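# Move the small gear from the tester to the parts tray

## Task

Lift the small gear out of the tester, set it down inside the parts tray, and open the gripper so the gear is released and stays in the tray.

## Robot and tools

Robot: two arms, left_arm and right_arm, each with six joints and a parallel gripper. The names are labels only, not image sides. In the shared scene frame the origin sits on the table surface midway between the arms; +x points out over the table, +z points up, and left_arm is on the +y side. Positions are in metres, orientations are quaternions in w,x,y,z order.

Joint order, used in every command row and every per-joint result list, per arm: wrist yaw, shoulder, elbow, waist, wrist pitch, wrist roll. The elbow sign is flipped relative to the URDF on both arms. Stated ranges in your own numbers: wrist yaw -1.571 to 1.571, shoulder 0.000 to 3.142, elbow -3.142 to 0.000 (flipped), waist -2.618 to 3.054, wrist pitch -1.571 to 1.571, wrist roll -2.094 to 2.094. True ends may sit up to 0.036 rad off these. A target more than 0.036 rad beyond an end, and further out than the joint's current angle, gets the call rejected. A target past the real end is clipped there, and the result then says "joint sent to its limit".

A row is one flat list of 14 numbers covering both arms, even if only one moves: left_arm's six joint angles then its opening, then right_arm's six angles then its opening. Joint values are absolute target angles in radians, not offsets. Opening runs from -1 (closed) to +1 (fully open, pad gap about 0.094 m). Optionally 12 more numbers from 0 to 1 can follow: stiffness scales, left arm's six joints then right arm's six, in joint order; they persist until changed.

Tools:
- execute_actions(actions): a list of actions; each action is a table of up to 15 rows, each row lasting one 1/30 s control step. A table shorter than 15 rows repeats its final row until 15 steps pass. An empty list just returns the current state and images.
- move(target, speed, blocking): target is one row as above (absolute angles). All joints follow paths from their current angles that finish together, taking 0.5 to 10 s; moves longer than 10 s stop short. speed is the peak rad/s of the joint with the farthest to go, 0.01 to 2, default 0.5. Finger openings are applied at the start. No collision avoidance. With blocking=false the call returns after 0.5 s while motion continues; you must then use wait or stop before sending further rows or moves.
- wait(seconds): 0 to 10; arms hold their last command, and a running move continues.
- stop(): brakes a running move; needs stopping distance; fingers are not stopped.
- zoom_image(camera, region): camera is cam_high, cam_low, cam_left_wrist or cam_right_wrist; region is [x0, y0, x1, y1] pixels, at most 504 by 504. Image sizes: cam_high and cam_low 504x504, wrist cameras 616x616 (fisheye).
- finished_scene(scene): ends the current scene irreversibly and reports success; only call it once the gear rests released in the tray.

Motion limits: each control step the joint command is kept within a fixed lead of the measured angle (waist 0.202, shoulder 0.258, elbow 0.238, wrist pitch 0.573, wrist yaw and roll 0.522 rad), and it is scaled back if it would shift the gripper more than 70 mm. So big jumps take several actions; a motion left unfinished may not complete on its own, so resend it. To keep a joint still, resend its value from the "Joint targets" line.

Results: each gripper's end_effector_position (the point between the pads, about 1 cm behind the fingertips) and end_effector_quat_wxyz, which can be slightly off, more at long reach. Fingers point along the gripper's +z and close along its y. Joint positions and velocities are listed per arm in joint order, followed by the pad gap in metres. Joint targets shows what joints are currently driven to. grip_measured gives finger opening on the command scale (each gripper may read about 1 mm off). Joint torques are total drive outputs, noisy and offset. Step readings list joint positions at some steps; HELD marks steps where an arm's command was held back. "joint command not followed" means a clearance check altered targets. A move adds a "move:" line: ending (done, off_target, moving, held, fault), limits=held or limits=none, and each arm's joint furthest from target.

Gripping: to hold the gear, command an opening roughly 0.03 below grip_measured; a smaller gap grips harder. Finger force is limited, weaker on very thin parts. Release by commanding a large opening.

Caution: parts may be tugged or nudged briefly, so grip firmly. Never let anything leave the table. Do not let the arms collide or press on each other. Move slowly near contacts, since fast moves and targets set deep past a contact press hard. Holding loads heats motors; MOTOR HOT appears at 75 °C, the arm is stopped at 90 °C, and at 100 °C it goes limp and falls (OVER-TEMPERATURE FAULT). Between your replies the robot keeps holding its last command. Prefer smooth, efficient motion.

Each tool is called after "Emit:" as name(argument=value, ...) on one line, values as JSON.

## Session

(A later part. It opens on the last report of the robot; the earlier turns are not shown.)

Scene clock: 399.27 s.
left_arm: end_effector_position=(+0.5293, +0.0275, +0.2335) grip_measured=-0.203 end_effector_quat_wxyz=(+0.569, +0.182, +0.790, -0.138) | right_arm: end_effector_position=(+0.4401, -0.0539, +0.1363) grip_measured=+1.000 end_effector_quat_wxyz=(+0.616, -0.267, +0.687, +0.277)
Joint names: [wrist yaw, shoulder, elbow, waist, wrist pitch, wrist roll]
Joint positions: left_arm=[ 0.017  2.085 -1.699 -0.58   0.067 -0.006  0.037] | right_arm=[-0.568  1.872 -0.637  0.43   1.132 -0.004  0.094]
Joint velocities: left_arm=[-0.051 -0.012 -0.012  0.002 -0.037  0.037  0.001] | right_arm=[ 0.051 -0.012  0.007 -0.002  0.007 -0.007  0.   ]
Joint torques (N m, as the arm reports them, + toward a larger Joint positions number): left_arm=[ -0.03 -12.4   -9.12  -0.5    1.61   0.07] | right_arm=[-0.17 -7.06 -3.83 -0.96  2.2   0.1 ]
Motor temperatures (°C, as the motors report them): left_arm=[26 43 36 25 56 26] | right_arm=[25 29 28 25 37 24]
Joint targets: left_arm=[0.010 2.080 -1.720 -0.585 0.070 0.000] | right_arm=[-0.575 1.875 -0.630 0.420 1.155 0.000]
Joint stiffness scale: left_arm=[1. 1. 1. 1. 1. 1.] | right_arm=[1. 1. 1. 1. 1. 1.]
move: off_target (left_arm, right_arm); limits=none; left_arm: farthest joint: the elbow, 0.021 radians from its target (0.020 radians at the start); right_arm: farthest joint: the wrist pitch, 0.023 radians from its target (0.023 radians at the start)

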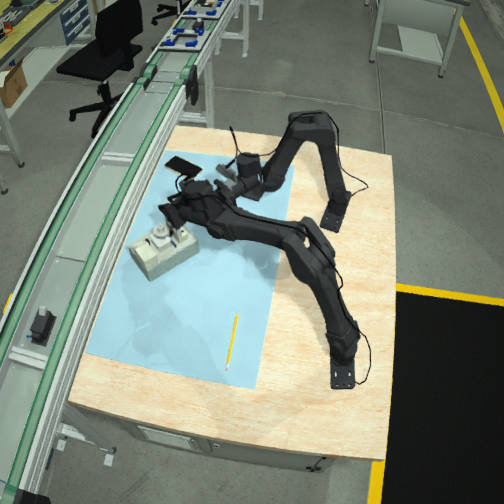

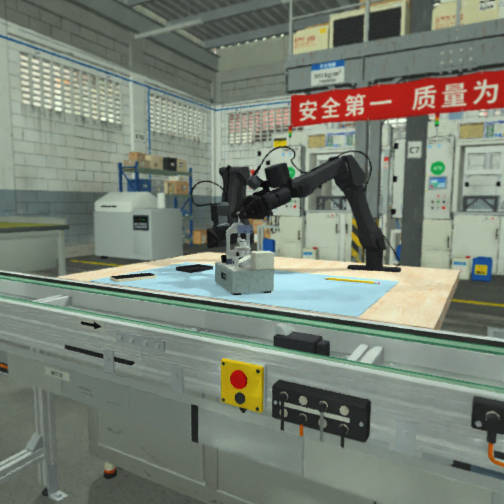

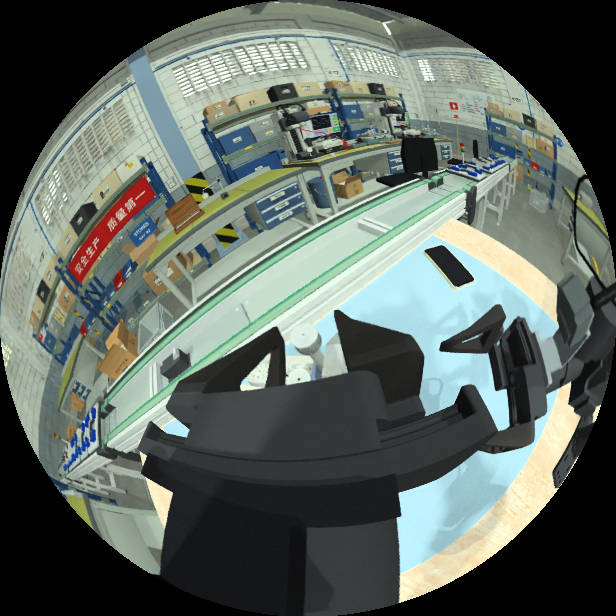

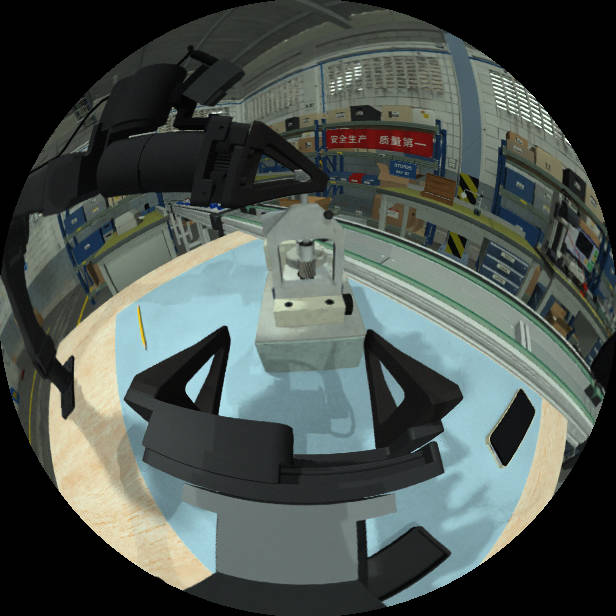

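Emit:
move(target=[0.0, 2.03, -1.82, -0.585, -0.02, 0, 0.3, -0.575, 1.875, -0.63, 0.42, 1.155, 0, 1], speed=0.3)

Emit:
move(target=[0.9, 2.235, -2.195, -0.35, -0.46, 0, 1, -0.575, 1.875, -0.63, 0.42, 1.155, 0, 1], speed=0.6)

Scene clock: 419.23 s.
left_arm: end_effector_position=(+0.5287, +0.0297, +0.2957) grip_measured=+0.297 end_effector_quat_wxyz=(+0.602, +0.174, +0.766, -0.142) | right_arm: end_effector_position=(+0.4401, -0.0539, +0.1363) grip_measured=+1.000 end_effector_quat_wxyz=(+0.616, -0.267, +0.687, +0.277)
Joint names: [wrist yaw, shoulder, elbow, waist, wrist pitch, wrist roll]
Joint positions: left_arm=[ 0.007  2.043 -1.804 -0.58   0.001 -0.006  0.061] | right_arm=[-0.568  1.872 -0.637  0.43   1.132 -0.004  0.094]
Joint velocities: left_arm=[-0.037  0.007 -0.012 -0.012 -0.007 -0.051  0.   ] | right_arm=[-0.037 -0.007 -0.002  0.002  0.081 -0.007  0.   ]
Joint torques (N m, as the arm reports them, + toward a larger Joint positions number): left_arm=[ -0.06 -12.8   -8.96  -0.27   1.45   0.02] | right_arm=[-0.15 -7.23 -3.85 -0.77  2.21  0.06]
Motor temperatures (°C, as the motors report them): left_arm=[26 40 35 25 50 26] | right_arm=[25 29 28 25 38 24]
Joint targets: left_arm=[-0.000 2.030 -1.820 -0.585 -0.020 -0.000] | right_arm=[-0.575 1.875 -0.630 0.420 1.155 0.000]
Joint stiffness scale: left_arm=[1. 1. 1. 1. 1. 1.] | right_arm=[1. 1. 1. 1. 1. 1.]
move: off_target (left_arm, right_arm); limits=none; left_arm: farthest joint: the wrist pitch, 0.021 radians from its target (0.087 radians at the start); right_arm: farthest joint: the wrist pitch, 0.023 radians from its target (0.023 radians at the start)

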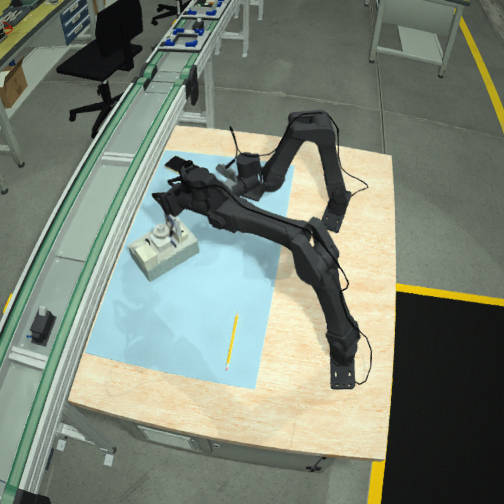

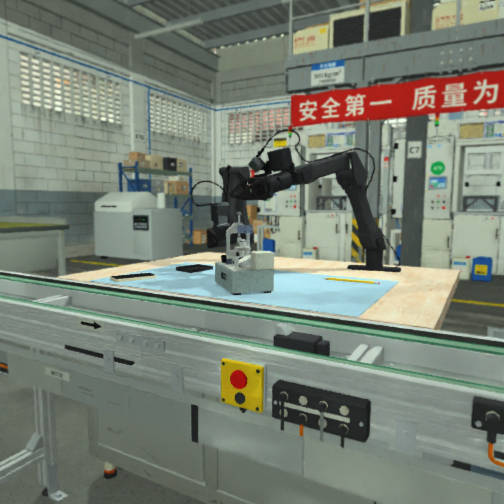

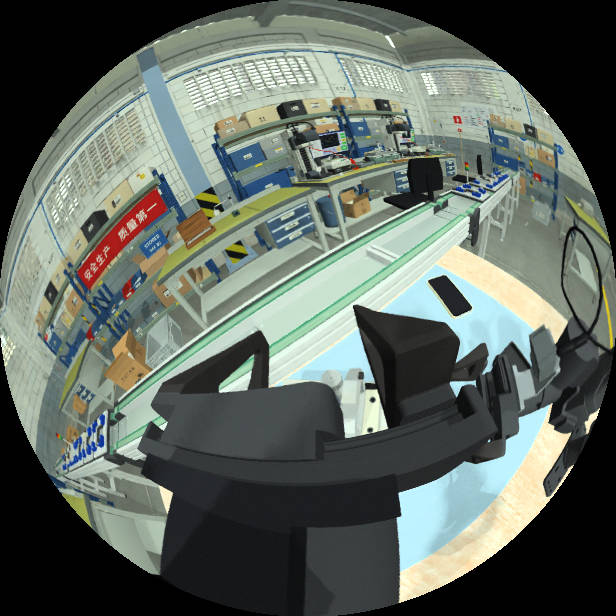

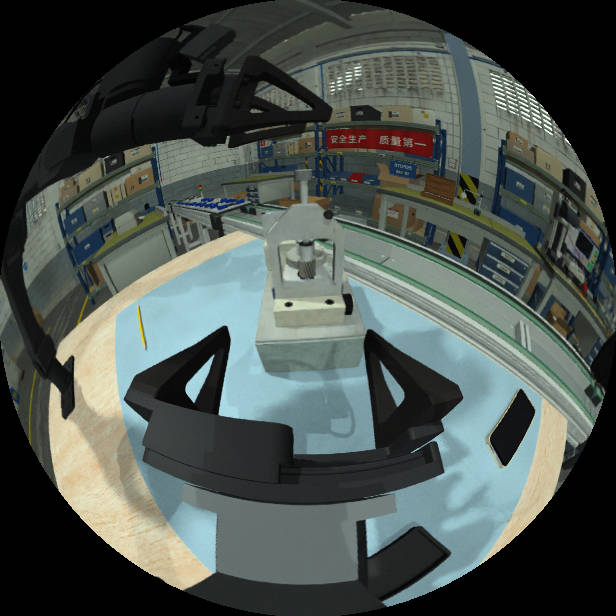

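Scene clock: 421.57 s.
left_arm: end_effector_position=(+0.5020, +0.0408, +0.2907) grip_measured=+1.000 end_effector_quat_wxyz=(+0.421, +0.303, +0.746, -0.418) | right_arm: end_effector_position=(+0.4401, -0.0539, +0.1363) grip_measured=+1.000 end_effector_quat_wxyz=(+0.616, -0.267, +0.687, +0.277)
Joint names: [wrist yaw, shoulder, elbow, waist, wrist pitch, wrist roll]
Joint positions: left_arm=[ 0.885  2.221 -2.172 -0.355 -0.437 -0.006  0.094] | right_arm=[-0.568  1.872 -0.637  0.43   1.132 -0.004  0.094]
Joint velocities: left_arm=[ 0.007 -0.007  0.012 -0.002 -0.007  0.022  0.   ] | right_arm=[-0.007 -0.002  0.022  0.002  0.022 -0.022  0.   ]
Joint torques (N m, as the arm reports them, + toward a larger Joint positions number): left_arm=[  0.38 -11.58  -9.05   0.42   1.1    0.03] | right_arm=[-0.14 -7.13 -3.86 -0.98  2.14  0.04]
Motor temperatures (°C, as the motors report them): left_arm=[26 40 35 25 49 26] | right_arm=[25 29 28 25 38 24]
Joint targets: left_arm=[0.900 2.235 -2.195 -0.350 -0.460 -0.000] | right_arm=[-0.575 1.875 -0.630 0.420 1.155 -0.000]
Joint stiffness scale: left_arm=[1. 1. 1. 1. 1. 1.] | right_arm=[1. 1. 1. 1. 1. 1.]
move: off_target (left_arm, right_arm); limits=none; left_arm: farthest joint: the elbow, 0.023 radians from its target (0.391 radians at the start); right_arm: farthest joint: the wrist pitch, 0.023 radians from its target (0.023 radians at the start)

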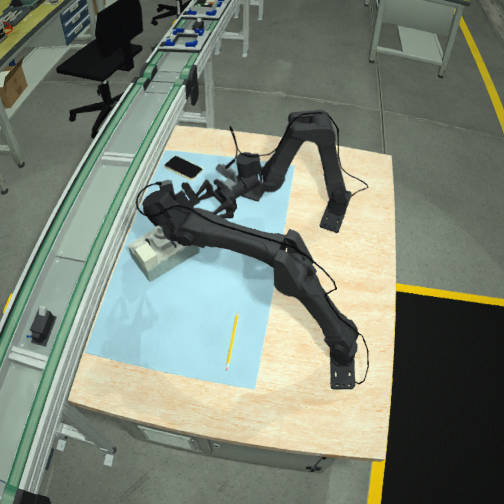

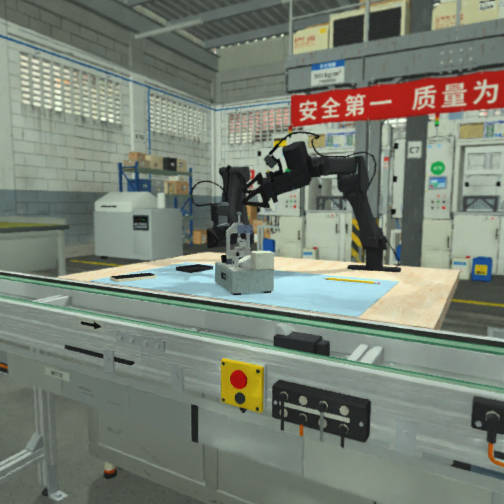

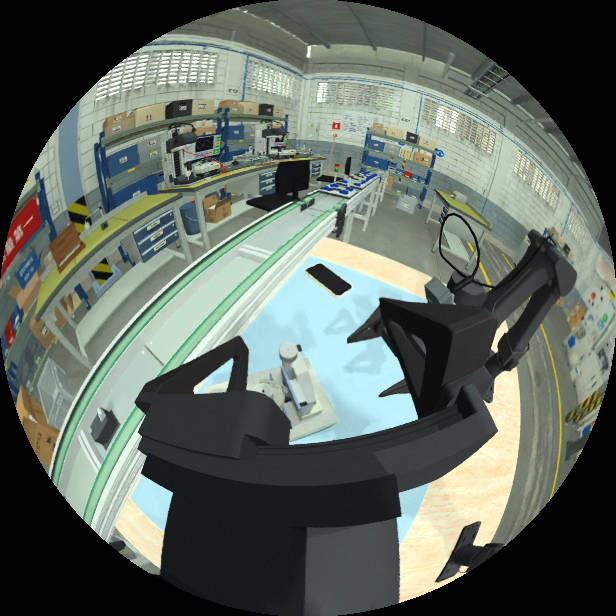

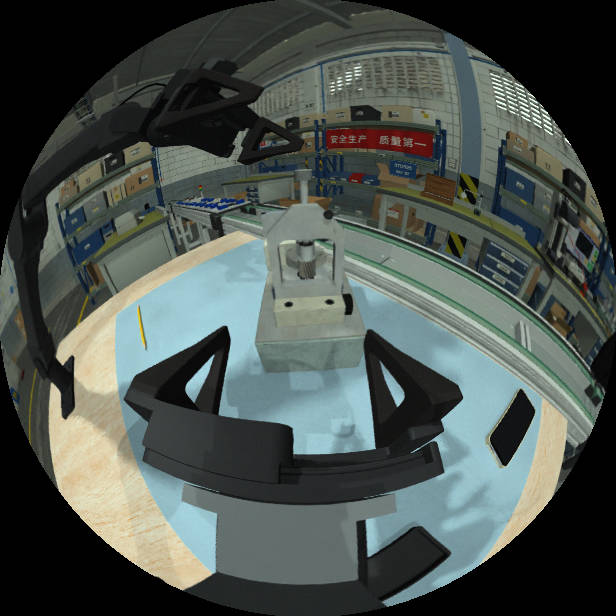

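Emit:
zoom_image(camera="cam_left_wrist", region=[230, 330, 350, 450])

Region (230, 330, 350, 450) of cam_left_wrist's 616x616 image, scaled by 4.200, with more detail than that image has.

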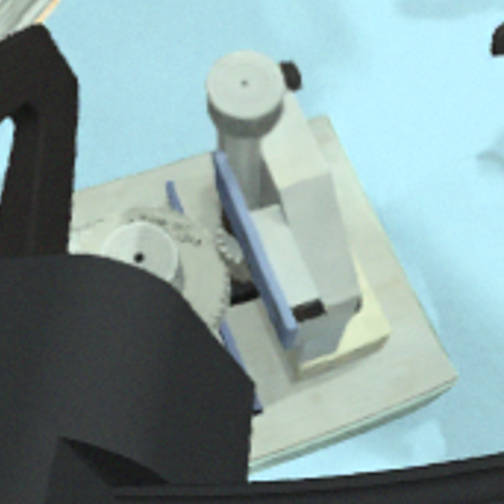

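Emit:
move(target=[0.5, 1.882, -1.222, -0.39, 0.38, 0, 0.0, -0.575, 1.875, -0.63, 0.42, 1.155, 0, 1], speed=0.6)

Scene clock: 507.23 s.
left_arm: end_effector_position=(+0.4714, +0.0865, +0.1916) grip_measured=+0.003 end_effector_quat_wxyz=(+0.541, +0.240, +0.758, -0.272) | right_arm: end_effector_position=(+0.4401, -0.0539, +0.1363) grip_measured=+1.000 end_effector_quat_wxyz=(+0.616, -0.267, +0.687, +0.277)
Joint names: [wrist yaw, shoulder, elbow, waist, wrist pitch, wrist roll]
Joint positions: left_arm=[ 0.505  1.91  -1.231 -0.38   0.37  -0.006  0.047] | right_arm=[-0.568  1.872 -0.637  0.43   1.132 -0.004  0.094]
Joint velocities: left_arm=[-0.007 -0.012  0.012  0.017 -0.007  0.007 -0.   ] | right_arm=[-0.007 -0.022  0.012 -0.007 -0.007 -0.037  0.   ]
Joint torques (N m, as the arm reports them, + toward a larger Joint positions number): left_arm=[  0.06 -12.15  -6.42  -0.56   1.63   0.02] | right_arm=[-0.12 -7.24 -3.74 -0.95  2.17  0.07]
Motor temperatures (°C, as the motors report them): left_arm=[27 40 35 25 44 26] | right_arm=[25 29 28 25 39 24]
Joint targets: left_arm=[0.500 1.882 -1.222 -0.390 0.380 0.000] | right_arm=[-0.575 1.875 -0.630 0.420 1.155 0.000]
Joint stiffness scale: left_arm=[1. 1. 1. 1. 1. 1.] | right_arm=[1. 1. 1. 1. 1. 1.]
move: off_target (left_arm, right_arm); limits=none; left_arm: farthest joint: the shoulder, 0.028 radians from its target (0.339 radians at the start); right_arm: farthest joint: the wrist pitch, 0.023 radians from its target (0.023 radians at the start)

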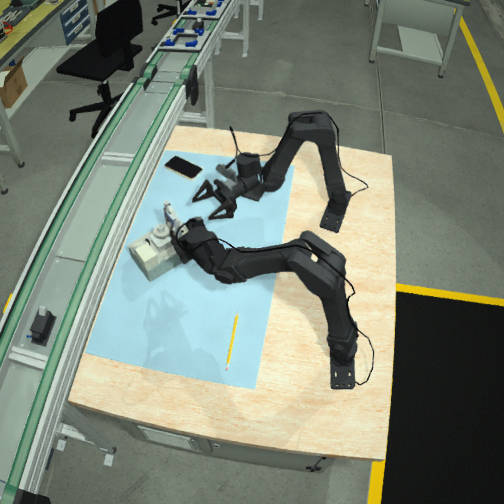

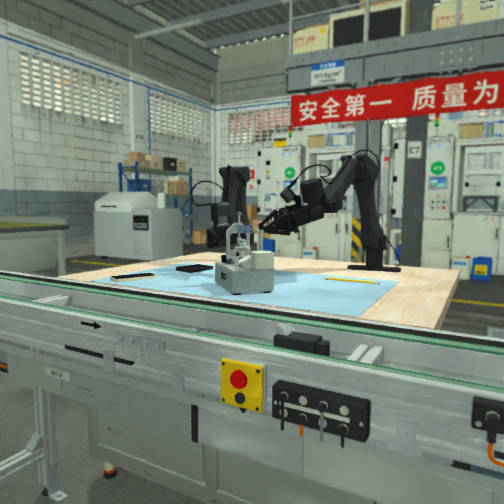

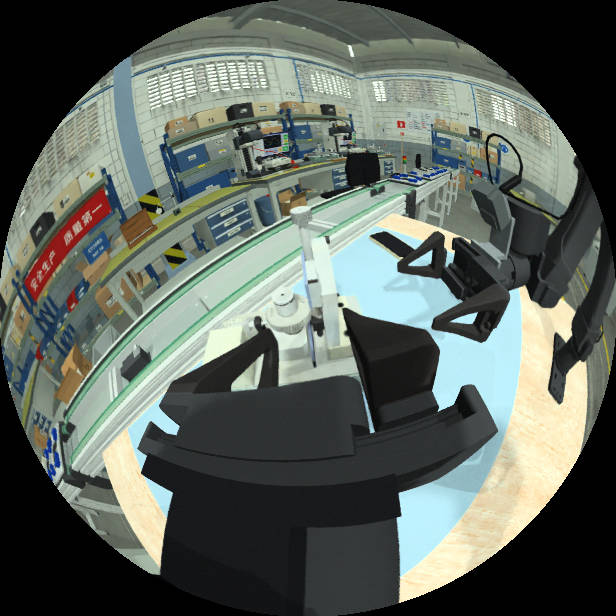

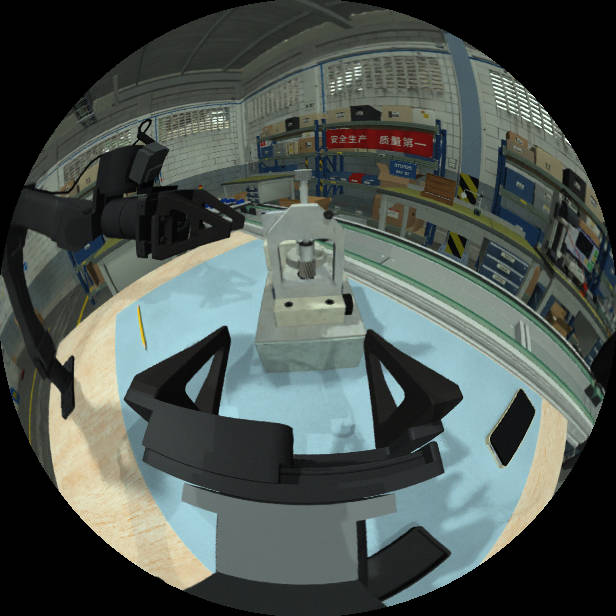

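Emit:
zoom_image(camera="cam_left_wrist", region=[220, 195, 400, 375])

Emit:
zoom_image(camera="cam_right_wrist", region=[170, 150, 370, 330])

Region (220, 195, 400, 375) of cam_left_wrist's 616x616 image, scaled by 2.800, with more detail than that image has.

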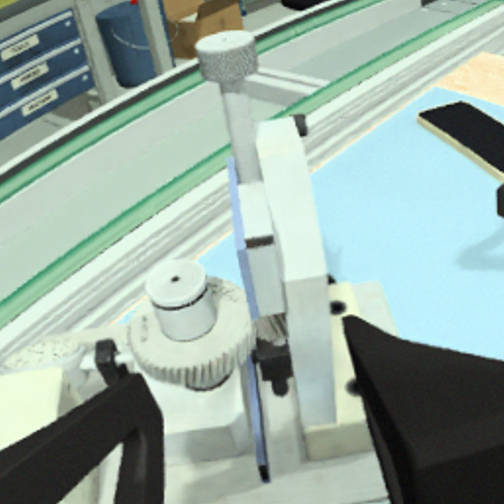

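Region (170, 150, 370, 330) of cam_right_wrist's 616x616 image, scaled by 2.520, with more detail than that image has; it fills the top 454 rows of this view, and the rest is white.

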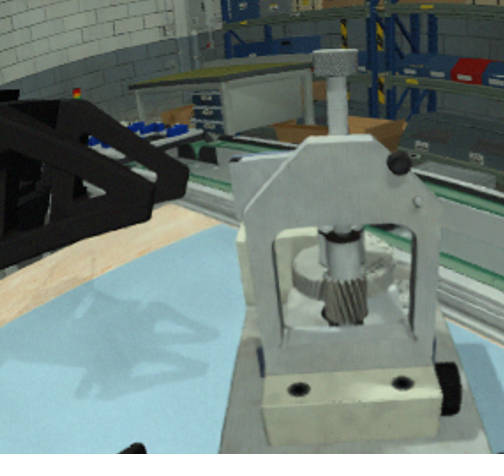

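Emit:
move(target=[0.5, 1.882, -1.222, -0.39, 0.38, 0, 0.0, -0.8, 1.72, -1.22, 0.28, 0.56, 0, 0.2], speed=0.6)

Emit:
move(target=[0.5, 1.882, -1.222, -0.39, 0.38, 0, 0.0, -1.42, 2.285, -1.75, 0.283, 0.58, 0, 0.2], speed=0.6)

Scene clock: 553.47 s.
left_arm: end_effector_position=(+0.4715, +0.0865, +0.1918) grip_measured=+0.003 end_effector_quat_wxyz=(+0.542, +0.240, +0.758, -0.272) | right_arm: end_effector_position=(+0.5070, -0.0807, +0.3049) grip_measured=+0.202 end_effector_quat_wxyz=(+0.646, -0.303, +0.635, +0.296)
Joint names: [wrist yaw, shoulder, elbow, waist, wrist pitch, wrist roll]
Joint positions: left_arm=[ 0.505  1.91  -1.231 -0.38   0.371 -0.006  0.047] | right_arm=[-0.793  1.744 -1.196  0.288  0.563 -0.004  0.056]
Joint velocities: left_arm=[ 0.022 -0.002  0.002 -0.007 -0.007 -0.007 -0.001] | right_arm=[-0.007 -0.017  0.012 -0.007  0.007 -0.007  0.   ]
Joint torques (N m, as the arm reports them, + toward a larger Joint positions number): left_arm=[  0.06 -12.23  -6.4   -0.7    1.61   0.01] | right_arm=[ -0.08 -10.28  -7.84  -0.64   1.83   0.03]
Motor temperatures (°C, as the motors report them): left_arm=[26 41 34 25 47 26] | right_arm=[25 29 28 25 39 24]
Joint targets: left_arm=[0.500 1.882 -1.222 -0.390 0.380 -0.000] | right_arm=[-0.800 1.720 -1.220 0.280 0.560 0.000]
Joint stiffness scale: left_arm=[1. 1. 1. 1. 1. 1.] | right_arm=[1. 1. 1. 1. 1. 1.]
move: off_target (left_arm, right_arm); limits=none; left_arm: farthest joint: the shoulder, 0.028 radians from its target (0.028 radians at the start); right_arm: farthest joint: the shoulder, 0.024 radians from its target (0.152 radians at the start)

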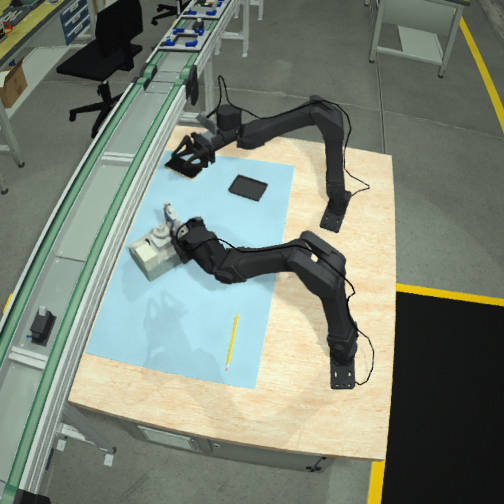

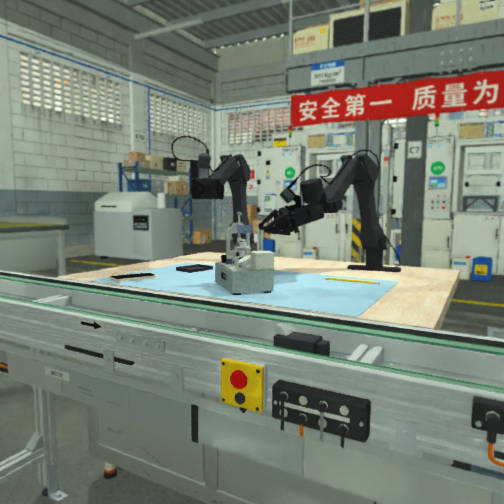

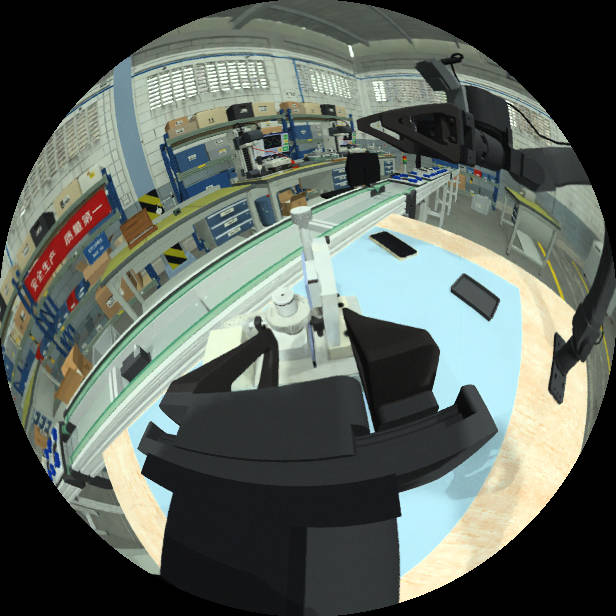

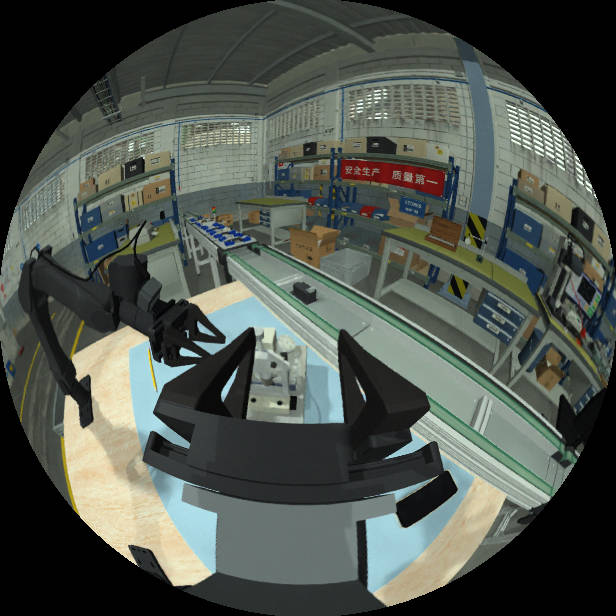

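Scene clock: 555.33 s.
left_arm: end_effector_position=(+0.4715, +0.0865, +0.1918) grip_measured=+0.003 end_effector_quat_wxyz=(+0.542, +0.240, +0.758, -0.272) | right_arm: end_effector_position=(+0.5336, -0.0294, +0.2303) grip_measured=+0.202 end_effector_quat_wxyz=(-0.516, +0.478, -0.522, -0.483)
Joint names: [wrist yaw, shoulder, elbow, waist, wrist pitch, wrist roll]
Joint positions: left_arm=[ 0.505  1.91  -1.231 -0.38   0.371 -0.006  0.047] | right_arm=[-1.413  2.299 -1.719  0.288  0.564 -0.004  0.056]
Joint velocities: left_arm=[-0.037 -0.002  0.002 -0.002  0.007 -0.051 -0.001] | right_arm=[-0.022  0.002  0.007  0.002  0.037  0.066 -0.   ]
Joint torques (N m, as the arm reports them, + toward a larger Joint positions number): left_arm=[  0.1  -12.27  -6.41  -0.86   1.64   0.03] | right_arm=[ -0.13 -13.65  -8.06  -0.51   1.61   0.04]
Motor temperatures (°C, as the motors report them): left_arm=[26 41 34 25 47 26] | right_arm=[25 29 28 25 39 24]
Joint targets: left_arm=[0.500 1.882 -1.222 -0.390 0.380 0.000] | right_arm=[-1.420 2.285 -1.750 0.283 0.580 -0.000]
Joint stiffness scale: left_arm=[1. 1. 1. 1. 1. 1.] | right_arm=[1. 1. 1. 1. 1. 1.]
move: off_target (left_arm, right_arm); limits=none; left_arm: farthest joint: the shoulder, 0.028 radians from its target (0.028 radians at the start); right_arm: farthest joint: the elbow, 0.031 radians from its target (0.554 radians at the start)

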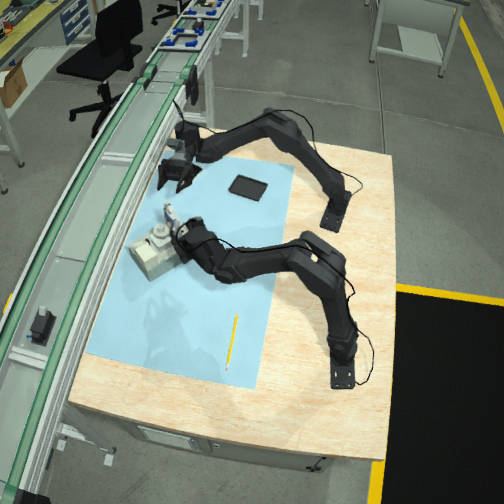

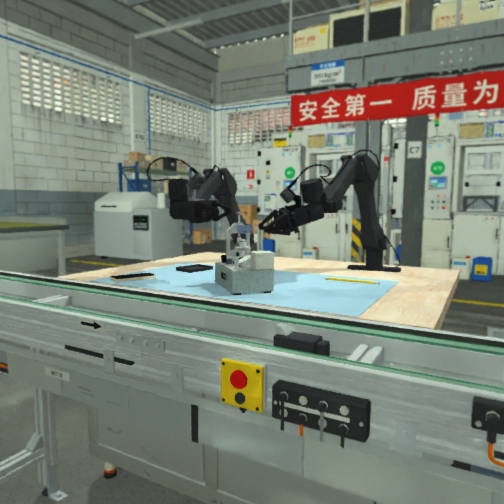

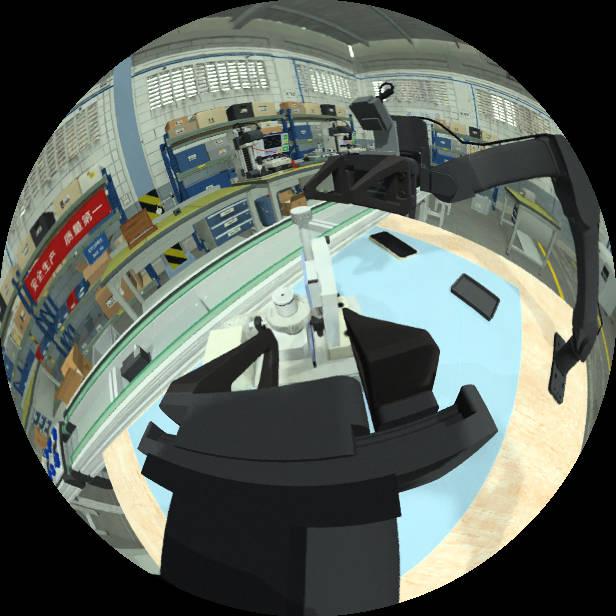

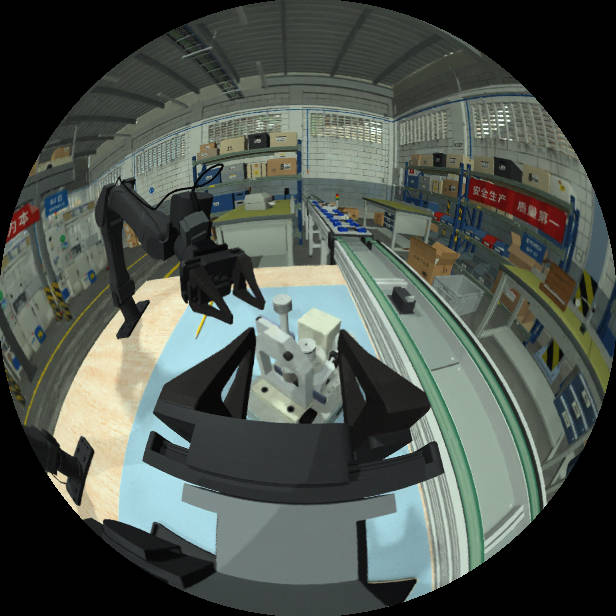

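Emit:
zoom_image(camera="cam_low", region=[160, 170, 300, 270])

Region (160, 170, 300, 270) of cam_low's 504x504 image, scaled by 3.600, with more detail than that image has; it fills the top 360 rows of this view, and the rest is white.

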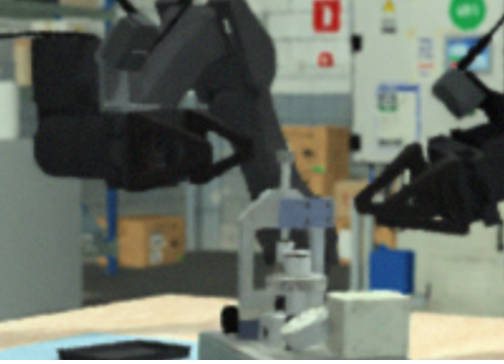

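Emit:
move(target=[0.5, 1.882, -1.222, -0.39, 0.38, 0, 0.0, -1.285, 2.292, -1.697, 0.41, 0.62, 0, 0.2], speed=0.25)

Emit:
zoom_image(camera="cam_low", region=[160, 170, 300, 270])

Scene clock: 575.90 s.
left_arm: end_effector_position=(+0.4715, +0.0865, +0.1918) grip_measured=+0.003 end_effector_quat_wxyz=(+0.542, +0.240, +0.758, -0.272) | right_arm: end_effector_position=(+0.5225, +0.0319, +0.2281) grip_measured=+0.202 end_effector_quat_wxyz=(-0.520, +0.483, -0.516, -0.479)
Joint names: [wrist yaw, shoulder, elbow, waist, wrist pitch, wrist roll]
Joint positions: left_arm=[ 0.505  1.91  -1.231 -0.38   0.371 -0.006  0.047] | right_arm=[-1.292  2.299 -1.701  0.411  0.602 -0.004  0.056]
Joint velocities: left_arm=[ 0.022  0.007  0.007  0.012 -0.022 -0.037  0.   ] | right_arm=[-0.051  0.012  0.002 -0.007 -0.022 -0.037 -0.001]
Joint torques (N m, as the arm reports them, + toward a larger Joint positions number): left_arm=[  0.05 -12.27  -6.44  -0.59   1.63   0.06] | right_arm=[  0.06 -13.04  -5.38  -0.35   1.71   0.03]
Motor temperatures (°C, as the motors report them): left_arm=[26 41 34 25 48 26] | right_arm=[25 33 29 25 38 24]
Joint targets: left_arm=[0.500 1.882 -1.222 -0.390 0.380 -0.000] | right_arm=[-1.285 2.292 -1.697 0.410 0.620 0.000]
Joint stiffness scale: left_arm=[1. 1. 1. 1. 1. 1.] | right_arm=[1. 1. 1. 1. 1. 1.]
move: off_target (left_arm); limits=none; left_arm: farthest joint: the shoulder, 0.028 radians from its target (0.028 radians at the start); right_arm: farthest joint: the wrist pitch, 0.018 radians from its target (0.056 radians at the start)

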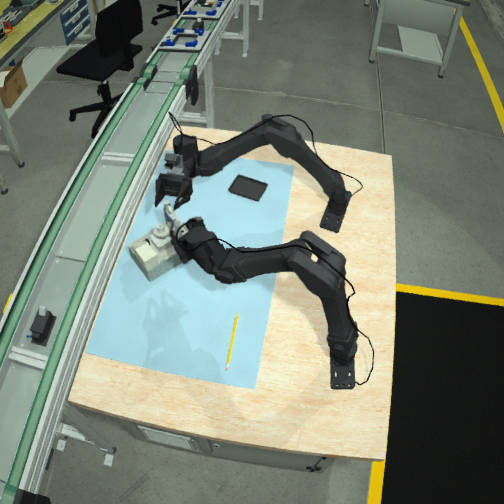

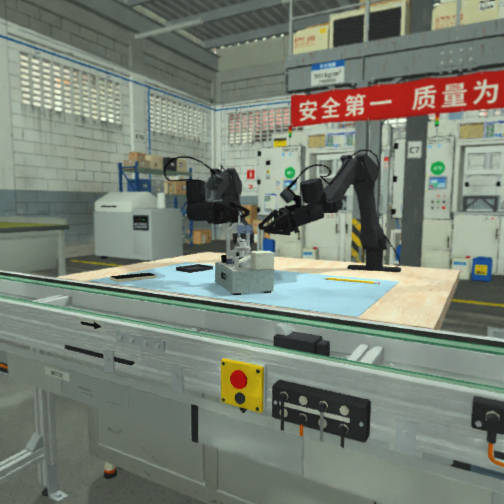

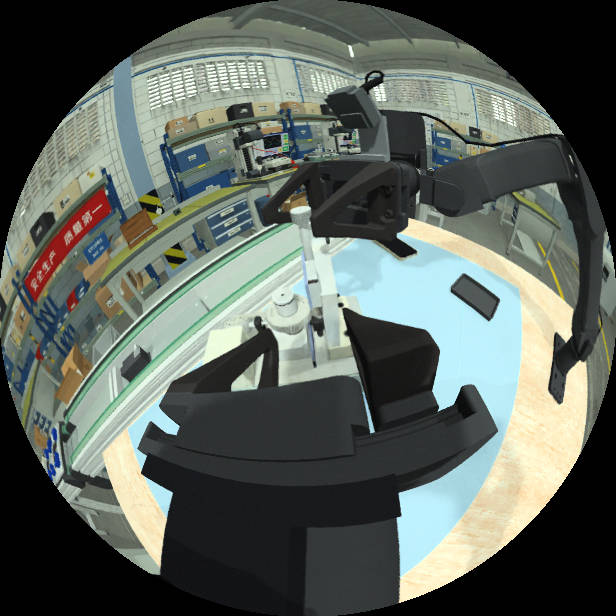

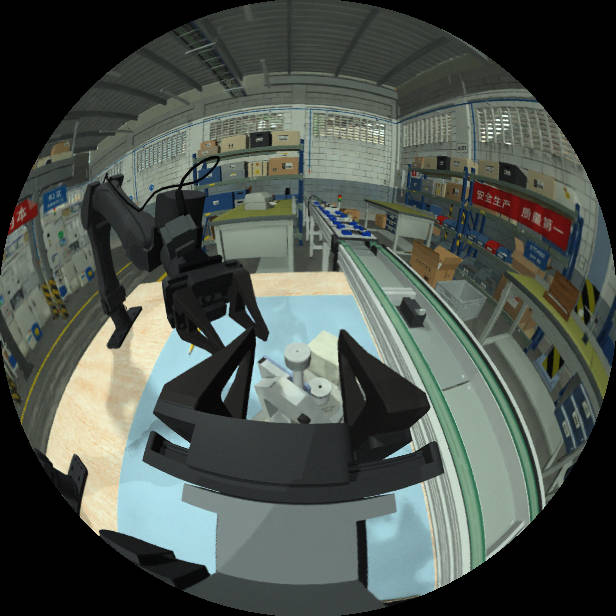

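Region (160, 170, 300, 270) of cam_low's 504x504 image, scaled by 3.600, with more detail than that image has; it fills the top 360 rows of this view, and the rest is white.

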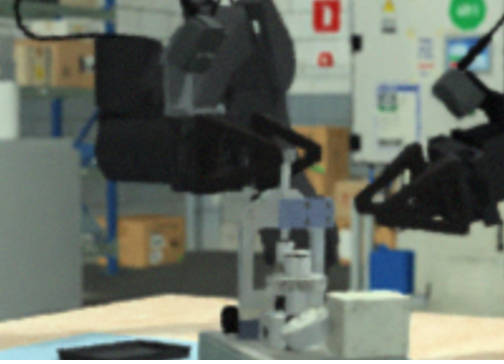

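Emit:
move(target=[0.5, 1.882, -1.222, -0.39, 0.38, 0, 0.0, -1.285, 2.292, -1.697, 0.41, 0.62, 0, -0.72], speed=0.25)

Emit:
zoom_image(camera="cam_left_wrist", region=[220, 150, 420, 350])

Scene clock: 580.30 s.
left_arm: end_effector_position=(+0.4715, +0.0865, +0.1918) grip_measured=+0.003 end_effector_quat_wxyz=(+0.542, +0.240, +0.758, -0.272) | right_arm: end_effector_position=(+0.5236, +0.0318, +0.2282) grip_measured=-0.702 end_effector_quat_wxyz=(-0.522, +0.482, -0.517, -0.478)
Joint names: [wrist yaw, shoulder, elbow, waist, wrist pitch, wrist roll]
Joint positions: left_arm=[ 0.505  1.91  -1.231 -0.38   0.371 -0.006  0.047] | right_arm=[-1.286  2.299 -1.701  0.411  0.602 -0.004  0.014]
Joint velocities: left_arm=[-0.007 -0.022  0.002  0.002  0.022 -0.007  0.   ] | right_arm=[ 0.066  0.007  0.002 -0.012 -0.022 -0.007 -0.   ]
Joint torques (N m, as the arm reports them, + toward a larger Joint positions number): left_arm=[  0.01 -12.23  -6.57  -0.72   1.61   0.05] | right_arm=[  0.   -12.97  -5.56  -0.27   1.73   0.07]
Motor temperatures (°C, as the motors report them): left_arm=[26 41 34 25 48 26] | right_arm=[25 33 29 25 38 24]
Joint targets: left_arm=[0.500 1.882 -1.222 -0.390 0.380 0.000] | right_arm=[-1.285 2.292 -1.697 0.410 0.620 -0.000]
Joint stiffness scale: left_arm=[1. 1. 1. 1. 1. 1.] | right_arm=[1. 1. 1. 1. 1. 1.]
move: off_target (left_arm); limits=none; left_arm: farthest joint: the shoulder, 0.028 radians from its target (0.028 radians at the start); right_arm: farthest joint: the wrist pitch, 0.018 radians from its target (0.018 radians at the start)

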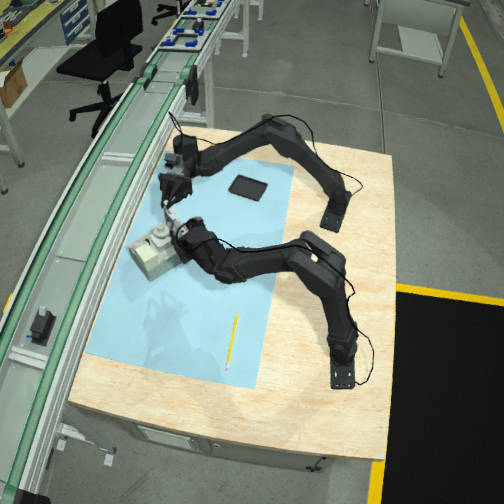

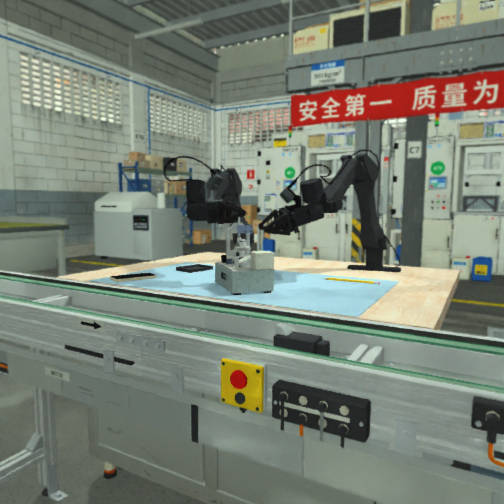

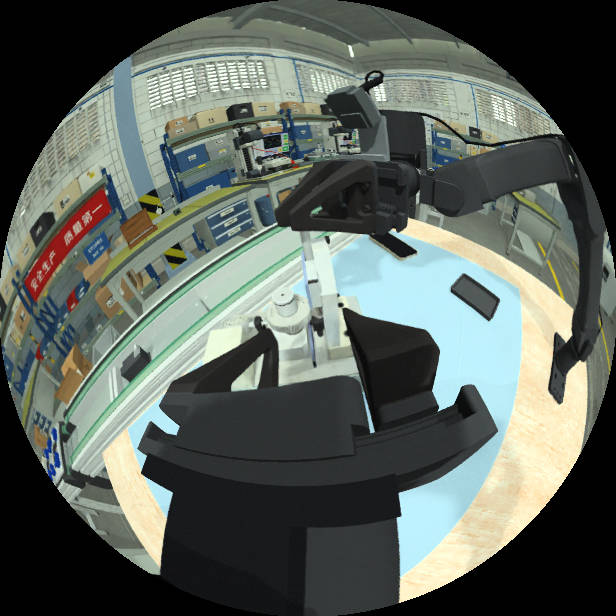

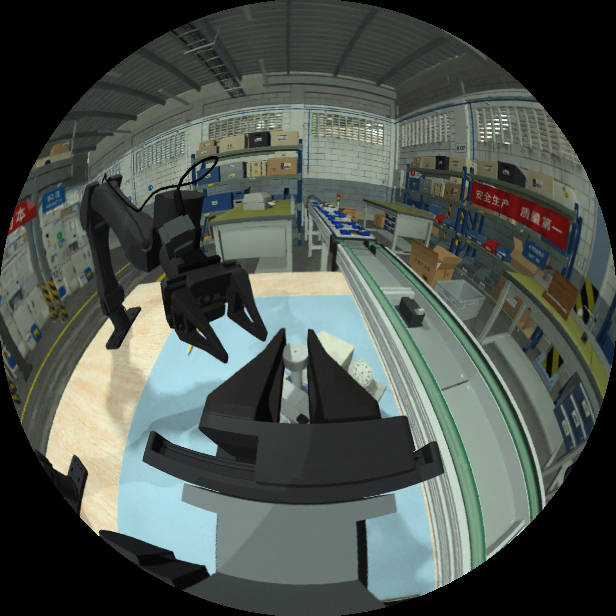

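Region (220, 150, 420, 350) of cam_left_wrist's 616x616 image, scaled by 2.520, with more detail than that image has.

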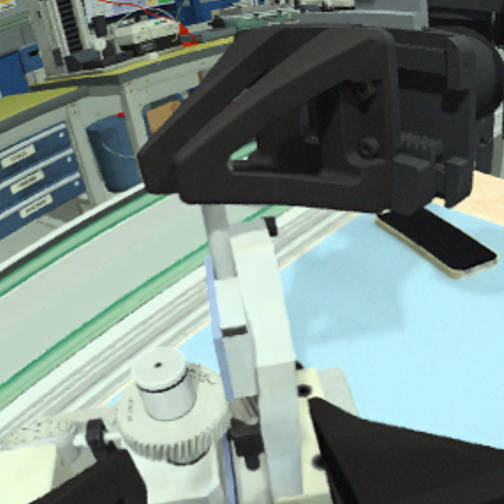

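Emit:
move(target=[0.5, 1.882, -1.222, -0.39, 0.38, 0, 0.0, -1.285, 2.24, -1.765, 0.41, 0.63, 0, -0.735], speed=0.08)

Emit:
zoom_image(camera="cam_left_wrist", region=[220, 150, 420, 350])

Scene clock: 589.40 s.
left_arm: end_effector_position=(+0.4715, +0.0865, +0.1918) grip_measured=+0.003 end_effector_quat_wxyz=(+0.542, +0.240, +0.758, -0.272) | right_arm: end_effector_position=(+0.5236, +0.0321, +0.2300) grip_measured=-0.708 end_effector_quat_wxyz=(-0.519, +0.482, -0.517, -0.480)
Joint names: [wrist yaw, shoulder, elbow, waist, wrist pitch, wrist roll]
Joint positions: left_arm=[ 0.505  1.91  -1.231 -0.38   0.371 -0.006  0.047] | right_arm=[-1.291  2.299 -1.712  0.411  0.587 -0.004  0.014]
Joint velocities: left_arm=[-0.037  0.012  0.002 -0.012  0.037  0.007  0.001] | right_arm=[-0.066  0.007  0.007 -0.002 -0.007 -0.007  0.   ]
Joint torques (N m, as the arm reports them, + toward a larger Joint positions number): left_arm=[  0.07 -12.2   -6.46  -0.61   1.61   0.08] | right_arm=[ -0.02 -17.26  -9.77  -0.11   2.01   0.05]
Motor temperatures (°C, as the motors report them): left_arm=[26 41 34 25 48 26] | right_arm=[25 33 29 25 38 24]
Joint targets: left_arm=[0.500 1.882 -1.222 -0.390 0.380 0.000] | right_arm=[-1.285 2.240 -1.765 0.410 0.630 0.000]
Joint stiffness scale: left_arm=[1. 1. 1. 1. 1. 1.] | right_arm=[1. 1. 1. 1. 1. 1.]
move: off_target (left_arm, right_arm); limits=none; left_arm: farthest joint: the shoulder, 0.028 radians from its target (0.028 radians at the start); right_arm: farthest joint: the shoulder, 0.059 radians from its target (0.059 radians at the start)

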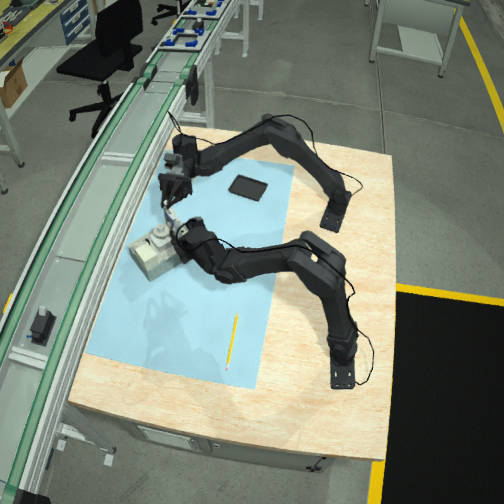

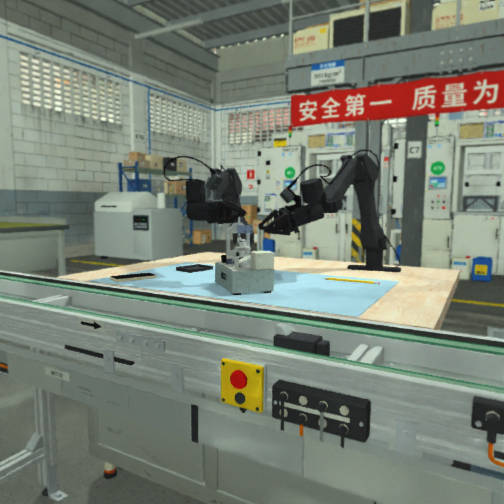

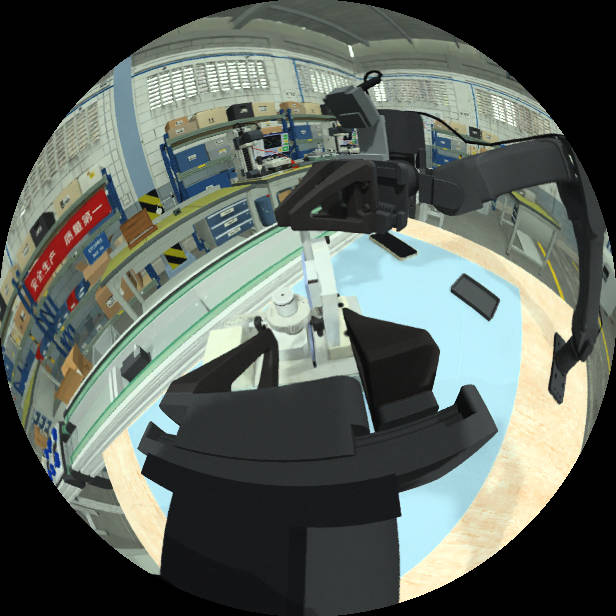

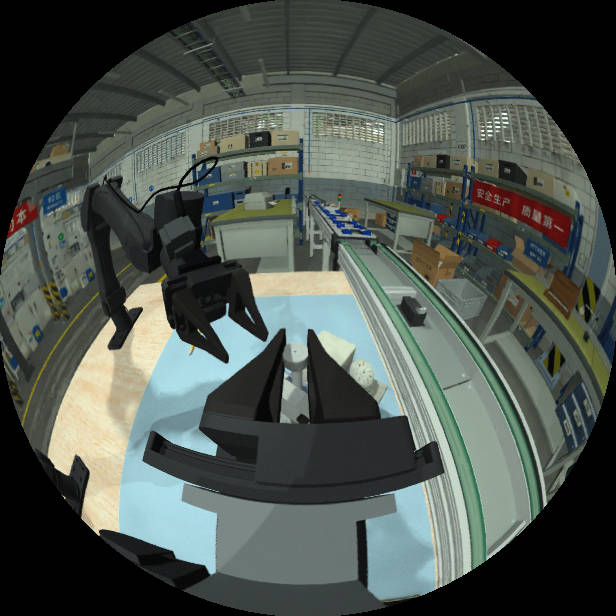

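Region (220, 150, 420, 350) of cam_left_wrist's 616x616 image, scaled by 2.520, with more detail than that image has.

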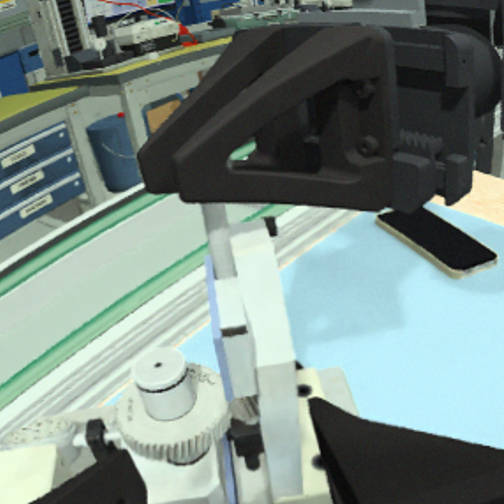

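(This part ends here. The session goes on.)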